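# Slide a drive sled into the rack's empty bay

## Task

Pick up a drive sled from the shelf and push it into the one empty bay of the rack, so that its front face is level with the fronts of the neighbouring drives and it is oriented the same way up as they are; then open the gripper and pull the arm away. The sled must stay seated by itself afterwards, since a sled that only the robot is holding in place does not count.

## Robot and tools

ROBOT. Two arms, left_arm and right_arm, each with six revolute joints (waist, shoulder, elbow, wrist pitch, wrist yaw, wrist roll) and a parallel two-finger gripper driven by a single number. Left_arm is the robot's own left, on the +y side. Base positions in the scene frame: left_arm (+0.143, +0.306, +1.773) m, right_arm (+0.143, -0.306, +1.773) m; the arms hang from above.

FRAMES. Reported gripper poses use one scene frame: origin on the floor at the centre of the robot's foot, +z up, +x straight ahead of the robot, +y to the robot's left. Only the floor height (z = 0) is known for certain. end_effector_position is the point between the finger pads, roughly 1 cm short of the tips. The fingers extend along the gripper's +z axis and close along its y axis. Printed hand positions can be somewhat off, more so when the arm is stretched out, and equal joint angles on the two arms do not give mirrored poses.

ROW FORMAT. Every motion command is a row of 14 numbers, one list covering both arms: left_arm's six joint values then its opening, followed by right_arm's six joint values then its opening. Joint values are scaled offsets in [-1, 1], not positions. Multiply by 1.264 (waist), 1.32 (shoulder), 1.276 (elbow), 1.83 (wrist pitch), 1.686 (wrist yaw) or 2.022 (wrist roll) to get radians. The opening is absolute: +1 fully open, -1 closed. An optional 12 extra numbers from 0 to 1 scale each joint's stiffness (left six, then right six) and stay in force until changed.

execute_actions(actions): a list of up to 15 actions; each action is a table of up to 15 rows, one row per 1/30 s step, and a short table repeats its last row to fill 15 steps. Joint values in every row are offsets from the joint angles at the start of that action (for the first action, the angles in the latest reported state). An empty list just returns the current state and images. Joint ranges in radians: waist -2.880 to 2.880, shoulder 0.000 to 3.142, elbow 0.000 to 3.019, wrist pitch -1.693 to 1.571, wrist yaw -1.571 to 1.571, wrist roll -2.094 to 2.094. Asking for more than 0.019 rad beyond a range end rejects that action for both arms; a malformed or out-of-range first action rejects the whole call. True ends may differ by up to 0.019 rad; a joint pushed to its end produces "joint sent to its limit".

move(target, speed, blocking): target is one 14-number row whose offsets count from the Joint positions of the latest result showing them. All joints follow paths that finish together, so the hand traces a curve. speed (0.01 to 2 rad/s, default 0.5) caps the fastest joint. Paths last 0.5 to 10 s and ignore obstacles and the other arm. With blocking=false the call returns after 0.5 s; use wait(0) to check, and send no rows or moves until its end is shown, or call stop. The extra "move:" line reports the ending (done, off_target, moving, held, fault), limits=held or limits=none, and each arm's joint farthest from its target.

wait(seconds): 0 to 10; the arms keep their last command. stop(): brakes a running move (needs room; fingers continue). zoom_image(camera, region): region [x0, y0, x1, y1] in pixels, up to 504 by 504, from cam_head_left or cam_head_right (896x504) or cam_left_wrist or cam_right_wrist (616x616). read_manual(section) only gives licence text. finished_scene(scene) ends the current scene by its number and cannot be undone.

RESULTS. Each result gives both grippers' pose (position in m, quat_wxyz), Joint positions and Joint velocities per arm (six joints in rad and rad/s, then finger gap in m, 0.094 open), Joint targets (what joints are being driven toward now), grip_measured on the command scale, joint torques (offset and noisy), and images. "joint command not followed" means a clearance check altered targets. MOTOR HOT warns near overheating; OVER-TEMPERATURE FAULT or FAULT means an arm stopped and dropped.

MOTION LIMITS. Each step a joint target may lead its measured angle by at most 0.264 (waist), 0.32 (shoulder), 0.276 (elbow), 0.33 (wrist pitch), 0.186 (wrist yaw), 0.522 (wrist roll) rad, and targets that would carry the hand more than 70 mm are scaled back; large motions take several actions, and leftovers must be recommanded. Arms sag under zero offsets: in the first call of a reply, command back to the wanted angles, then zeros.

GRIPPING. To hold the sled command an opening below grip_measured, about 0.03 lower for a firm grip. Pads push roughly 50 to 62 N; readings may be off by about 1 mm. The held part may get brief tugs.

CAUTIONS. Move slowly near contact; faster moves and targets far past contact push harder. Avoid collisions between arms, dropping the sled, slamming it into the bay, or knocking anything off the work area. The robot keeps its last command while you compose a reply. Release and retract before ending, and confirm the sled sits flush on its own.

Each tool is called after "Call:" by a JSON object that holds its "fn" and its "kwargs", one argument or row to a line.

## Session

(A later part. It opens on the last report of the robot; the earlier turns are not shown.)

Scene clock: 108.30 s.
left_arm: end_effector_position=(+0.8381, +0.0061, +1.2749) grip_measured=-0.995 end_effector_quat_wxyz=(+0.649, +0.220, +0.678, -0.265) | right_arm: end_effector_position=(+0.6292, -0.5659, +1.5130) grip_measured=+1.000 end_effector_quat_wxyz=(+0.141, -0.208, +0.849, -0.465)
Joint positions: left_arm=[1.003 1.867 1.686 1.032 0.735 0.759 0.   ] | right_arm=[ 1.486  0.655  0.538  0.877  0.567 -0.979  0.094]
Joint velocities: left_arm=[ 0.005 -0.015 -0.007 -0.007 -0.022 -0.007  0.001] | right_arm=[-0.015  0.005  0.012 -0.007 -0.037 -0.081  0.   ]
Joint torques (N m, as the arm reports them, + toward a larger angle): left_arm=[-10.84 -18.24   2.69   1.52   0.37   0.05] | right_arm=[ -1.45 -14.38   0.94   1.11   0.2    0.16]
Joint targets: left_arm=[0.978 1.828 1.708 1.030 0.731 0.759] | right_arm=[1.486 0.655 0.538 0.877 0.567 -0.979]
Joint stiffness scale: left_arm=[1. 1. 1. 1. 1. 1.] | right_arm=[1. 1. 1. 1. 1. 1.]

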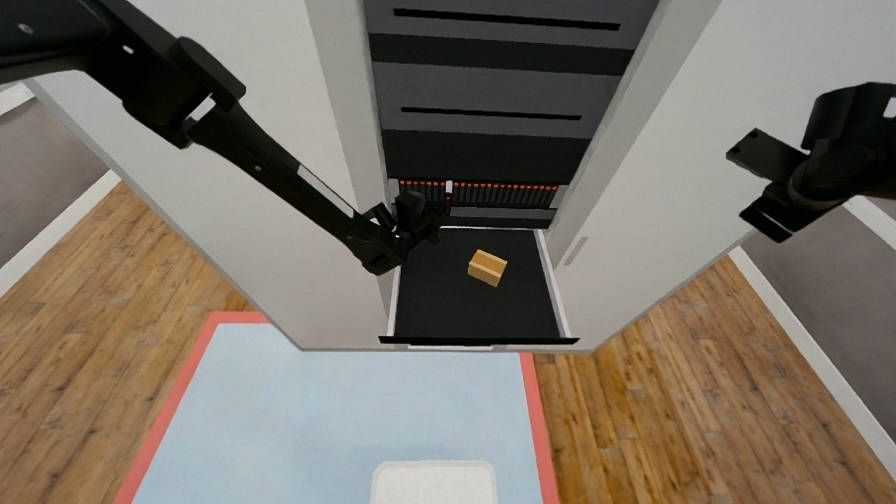

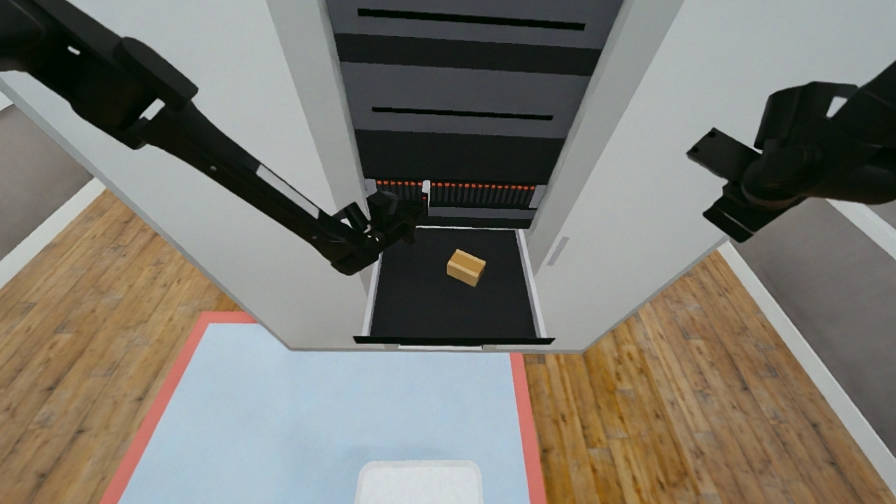

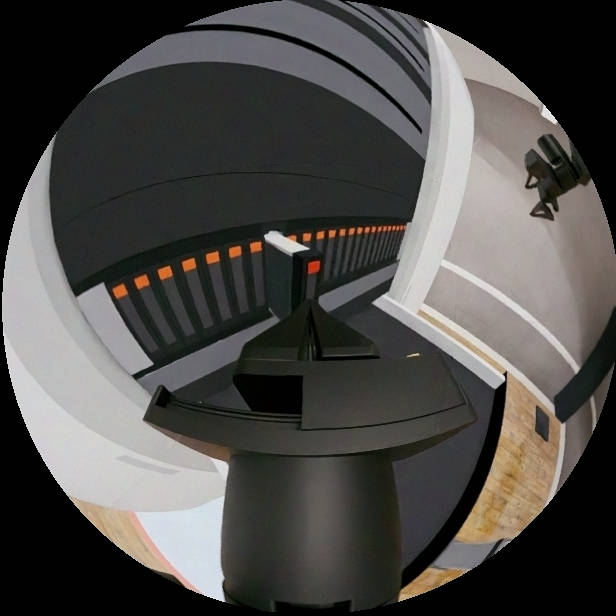

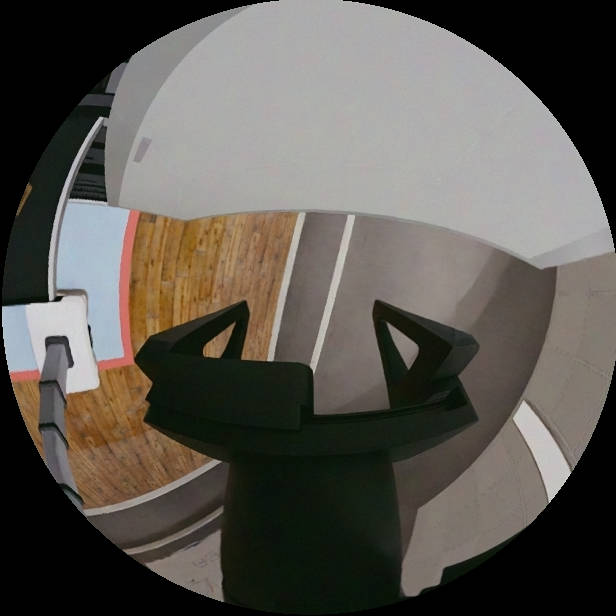

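Call:
{"fn": "execute_actions", "kwargs": {
  "actions": [
    [[-0.028,-0.03,0.035,-0.008,-0.01,0,-1,0,0,0,0,0,0,1]],
    [[-0.028,-0.03,0.035,-0.008,-0.01,0,-1,0,0,0,0,0,0,1]],
    [[-0.028,-0.03,0.035,-0.008,-0.01,0,-1,0,0,0,0,0,0,1]],
    [[-0.028,-0.03,0.035,-0.008,-0.01,0,-1,0,0,0,0,0,0,1]],
    [[-0.028,-0.03,0.035,-0.008,-0.01,0,-1,0,0,0,0,0,0,1]],
    [[-0.028,-0.03,0.035,-0.008,-0.01,0,-1,0,0,0,0,0,0,1]],
    [[-0.028,-0.03,0.035,-0.008,-0.01,0,-1,0,0,0,0,0,0,1]],
    [[-0.028,-0.03,0.035,-0.008,-0.01,0,-1,0,0,0,0,0,0,1]]
  ]
}}

Scene clock: 115.37 s.
left_arm: end_effector_position=(+0.8931, +0.0037, +1.2934) grip_measured=-0.995 end_effector_quat_wxyz=(+0.662, +0.199, +0.679, -0.245) | right_arm: end_effector_position=(+0.6292, -0.5659, +1.5130) grip_measured=+1.000 end_effector_quat_wxyz=(+0.141, -0.208, +0.849, -0.465)
Joint positions: left_arm=[0.96  1.865 1.795 0.966 0.676 0.759 0.   ] | right_arm=[ 1.486  0.655  0.538  0.877  0.567 -0.979  0.094]
Joint velocities: left_arm=[-0.005 -0.005  0.022  0.002  0.022  0.051 -0.001] | right_arm=[-0.005 -0.005 -0.007  0.002  0.051  0.007  0.   ]
Joint torques (N m, as the arm reports them, + toward a larger angle): left_arm=[-12.26 -18.96   5.88   1.01  -0.15   0.04] | right_arm=[ -1.35 -14.36   0.94   1.08   0.2    0.16]
Joint targets: left_arm=[0.924 1.826 1.839 0.951 0.660 0.759] | right_arm=[1.486 0.655 0.538 0.877 0.567 -0.979]
Joint stiffness scale: left_arm=[1. 1. 1. 1. 1. 1.] | right_arm=[1. 1. 1. 1. 1. 1.]

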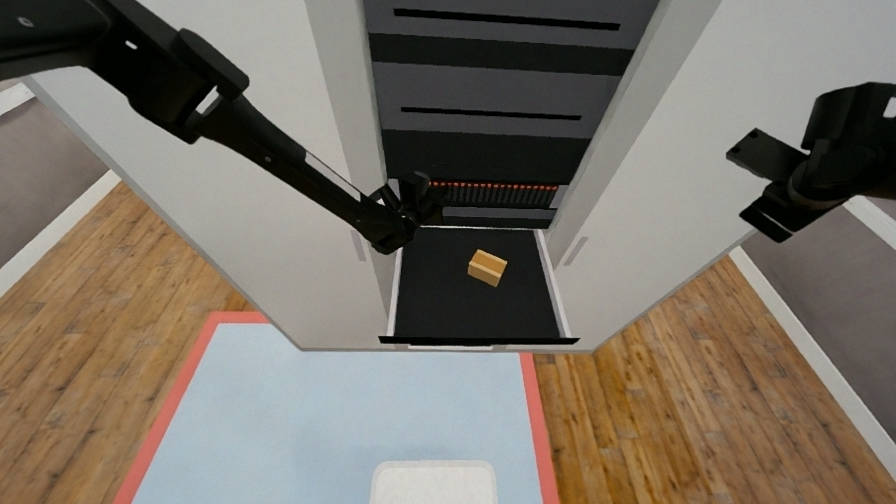

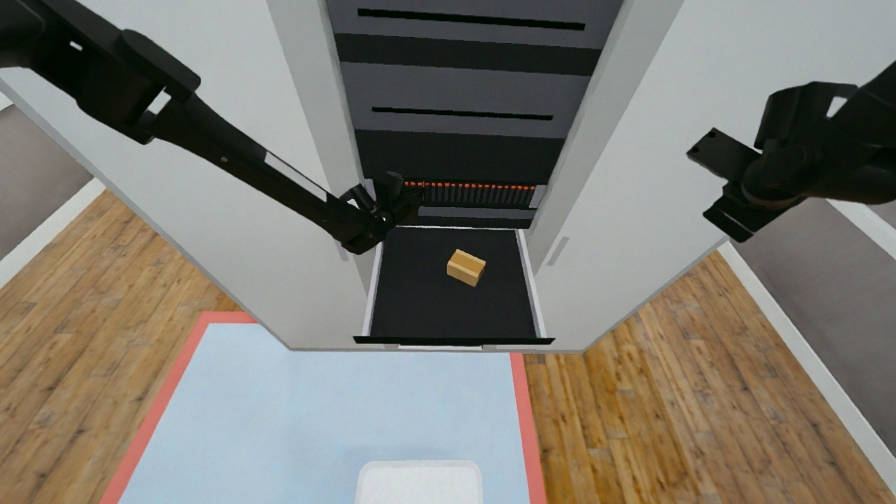

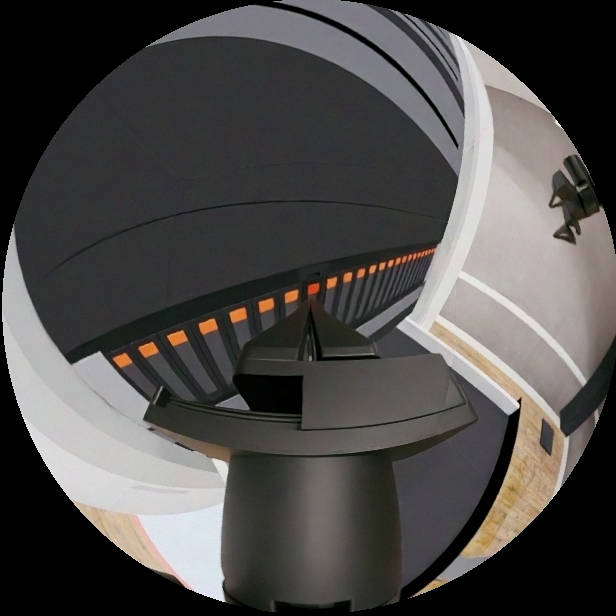

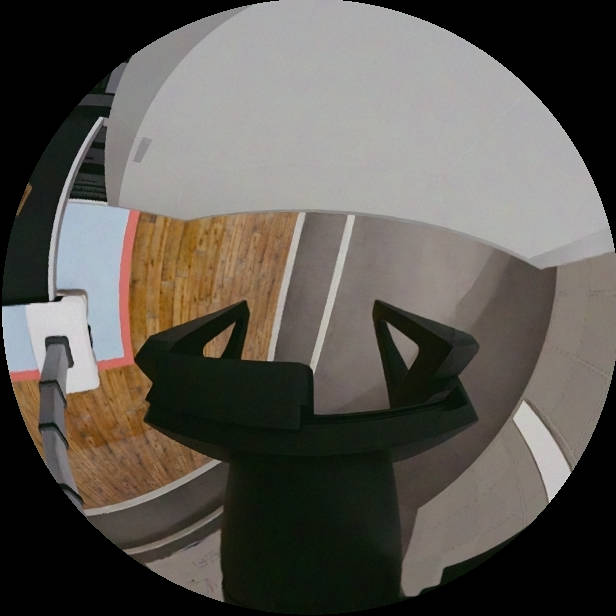

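Call:
{"fn": "execute_actions", "kwargs": {
  "actions": [
    [[-0.01,-0.04,0.06,0.02,-0.04,0,-1,0,0,0,0,0,0,1]]
  ]
}}

Call:
{"fn": "move", "kwargs": {
  "target": [0,0,-0.3,0.2,0,0,-1,0,0,0,0,0,0,1]
}}

Call:
{"fn": "zoom_image", "kwargs": {
  "camera": "cam_head_left",
  "region": [400,165,500,220]
}}

Scene clock: 118.57 s.
left_arm: end_effector_position=(+0.8953, +0.0060, +1.2925) grip_measured=-0.996 end_effector_quat_wxyz=(+0.662, +0.196, +0.683, -0.238) | right_arm: end_effector_position=(+0.6292, -0.5659, +1.5130) grip_measured=+1.000 end_effector_quat_wxyz=(+0.141, -0.208, +0.849, -0.465)
Joint positions: left_arm=[0.959 1.865 1.796 0.972 0.66  0.759 0.   ] | right_arm=[ 1.486  0.655  0.538  0.877  0.567 -0.979  0.094]
Joint velocities: left_arm=[-0.024 -0.015  0.022 -0.002  0.051  0.007 -0.   ] | right_arm=[ 0.005 -0.005  0.002  0.007  0.037 -0.022  0.   ]
Joint torques (N m, as the arm reports them, + toward a larger angle): left_arm=[-10.48 -19.39   7.94   2.71  -1.17   0.05] | right_arm=[ -1.61 -14.39   1.01   1.15   0.19   0.16]
Joint targets: left_arm=[0.949 1.820 1.861 0.998 0.616 0.759] | right_arm=[1.486 0.655 0.538 0.877 0.567 -0.979]
Joint stiffness scale: left_arm=[1. 1. 1. 1. 1. 1.] | right_arm=[1. 1. 1. 1. 1. 1.]

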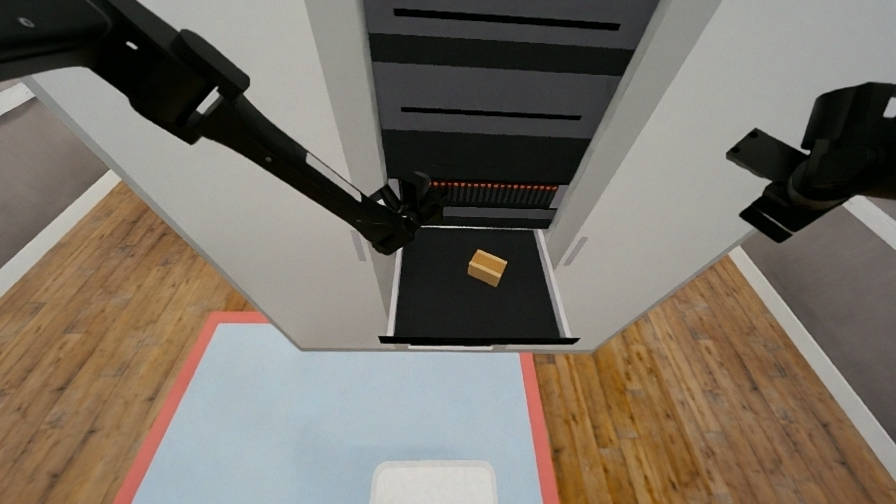

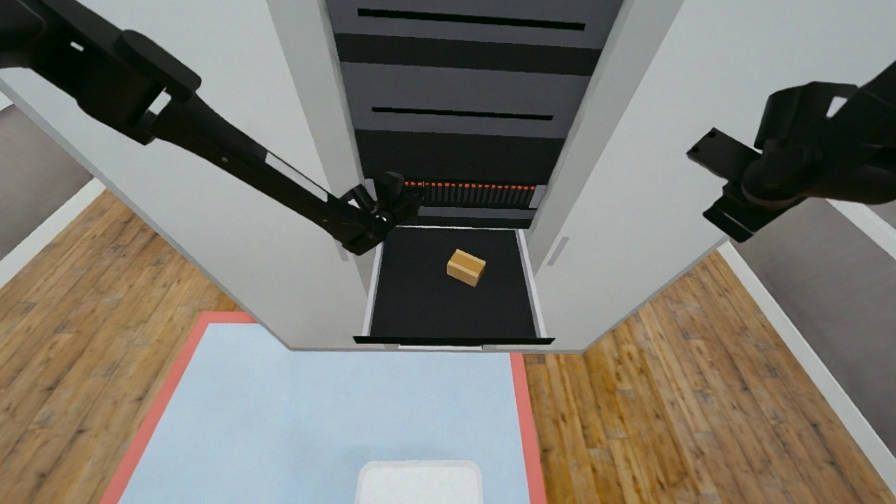

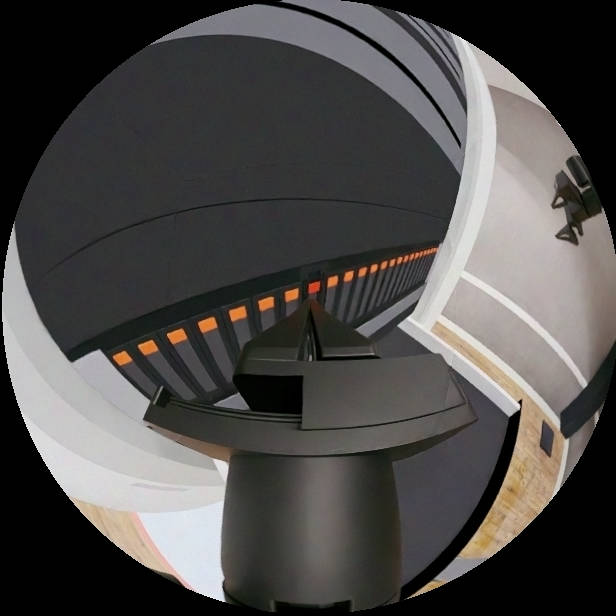

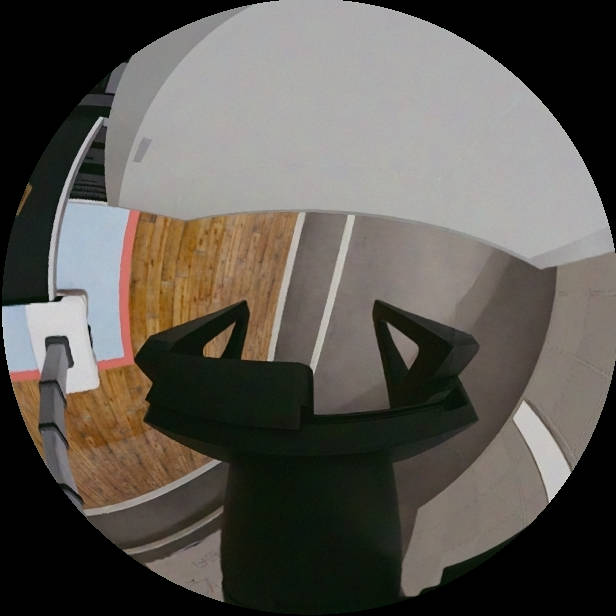

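Scene clock: 119.83 s.
left_arm: end_effector_position=(+0.7491, -0.0168, +1.3090) grip_measured=-0.996 end_effector_quat_wxyz=(+0.650, +0.198, +0.690, -0.250) | right_arm: end_effector_position=(+0.6292, -0.5659, +1.5130) grip_measured=+1.000 end_effector_quat_wxyz=(+0.141, -0.208, +0.849, -0.465)
Joint positions: left_arm=[0.959 1.867 1.414 1.318 0.66  0.759 0.   ] | right_arm=[ 1.486  0.655  0.538  0.877  0.567 -0.979  0.094]
Joint velocities: left_arm=[-0.015 -0.005 -0.027  0.007  0.095 -0.037 -0.001] | right_arm=[-0.015  0.005 -0.007 -0.007 -0.037 -0.007  0.   ]
Joint torques (N m, as the arm reports them, + toward a larger angle): left_arm=[ -9.31 -12.73  -1.72   2.37   0.51   0.05] | right_arm=[ -1.82 -14.4    0.94   1.14   0.21   0.14]
Joint targets: left_arm=[0.959 1.865 1.413 1.337 0.660 0.759] | right_arm=[1.486 0.655 0.538 0.877 0.567 -0.979]
Joint stiffness scale: left_arm=[1. 1. 1. 1. 1. 1.] | right_arm=[1. 1. 1. 1. 1. 1.]
move: done; limits=none; left_arm: farthest joint: the wrist pitch, 0.020 radians from its target (0.366 radians at the start); right_arm: farthest joint: the waist, 0.000 radians from its target (0.000 radians at the start)

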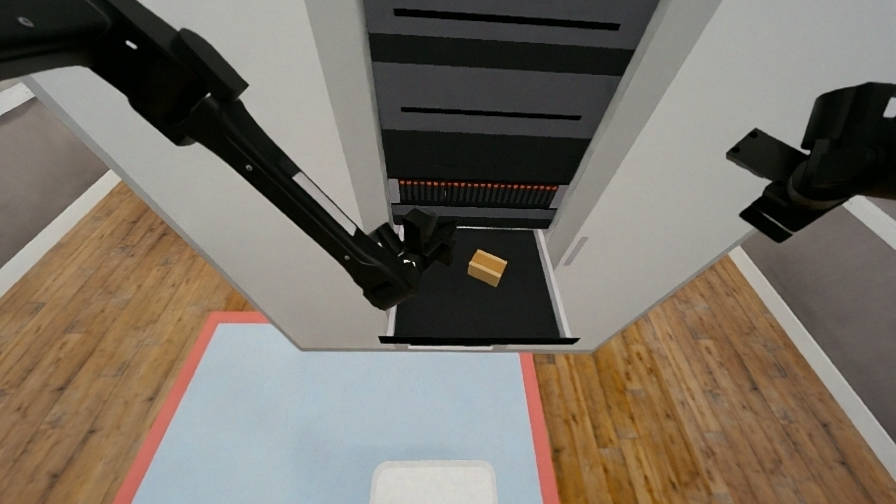

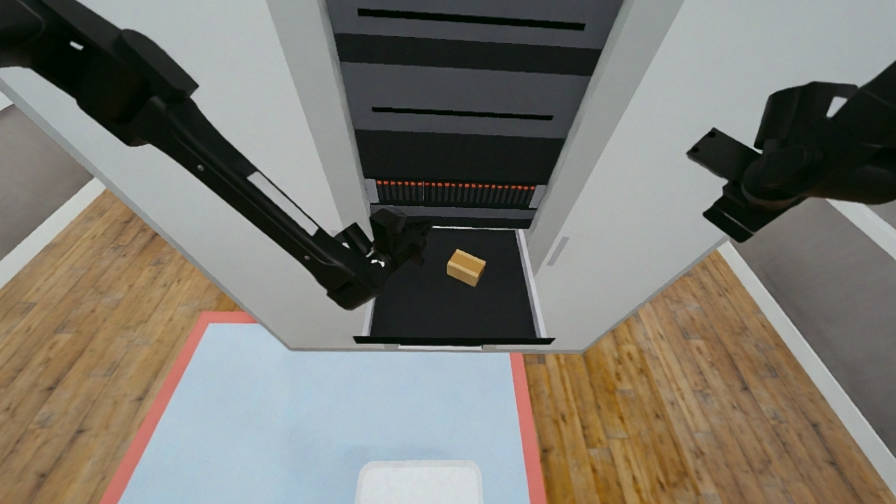

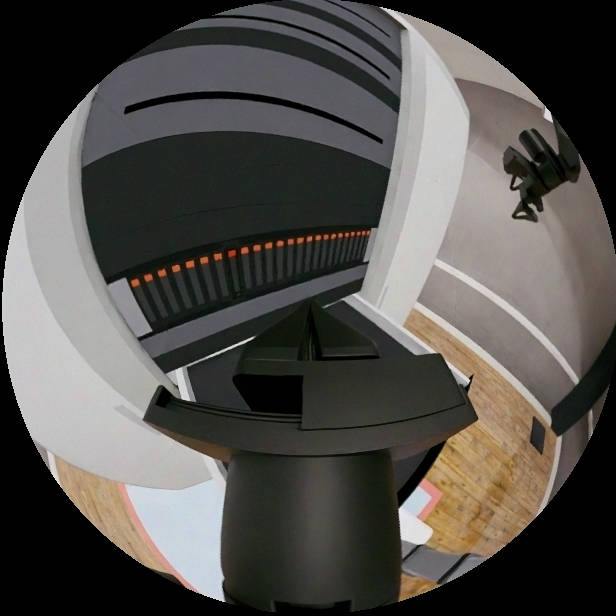

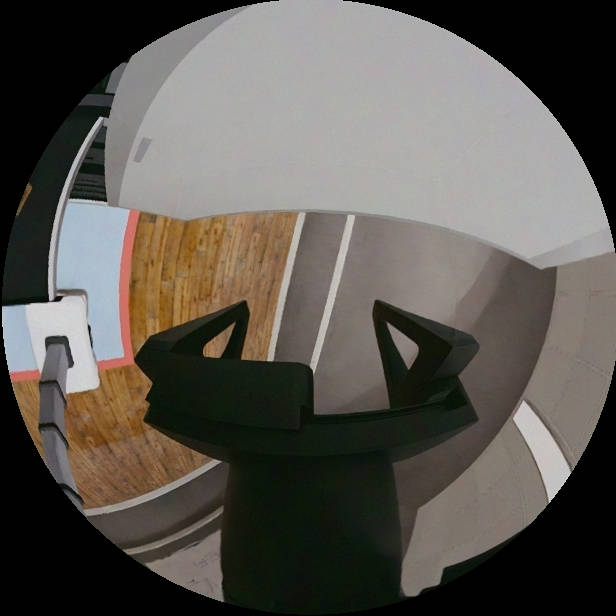

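Region (400, 165, 500, 220) of cam_head_left's 896x504 image, scaled by 5.040, with more detail than that image has; it fills the top 277 rows of this view, and the rest is white.

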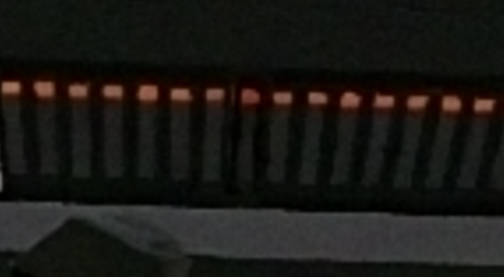

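Call:
{"fn": "finished_scene", "kwargs": {
  "scene": 2
}}

The scene is finished: the task was done.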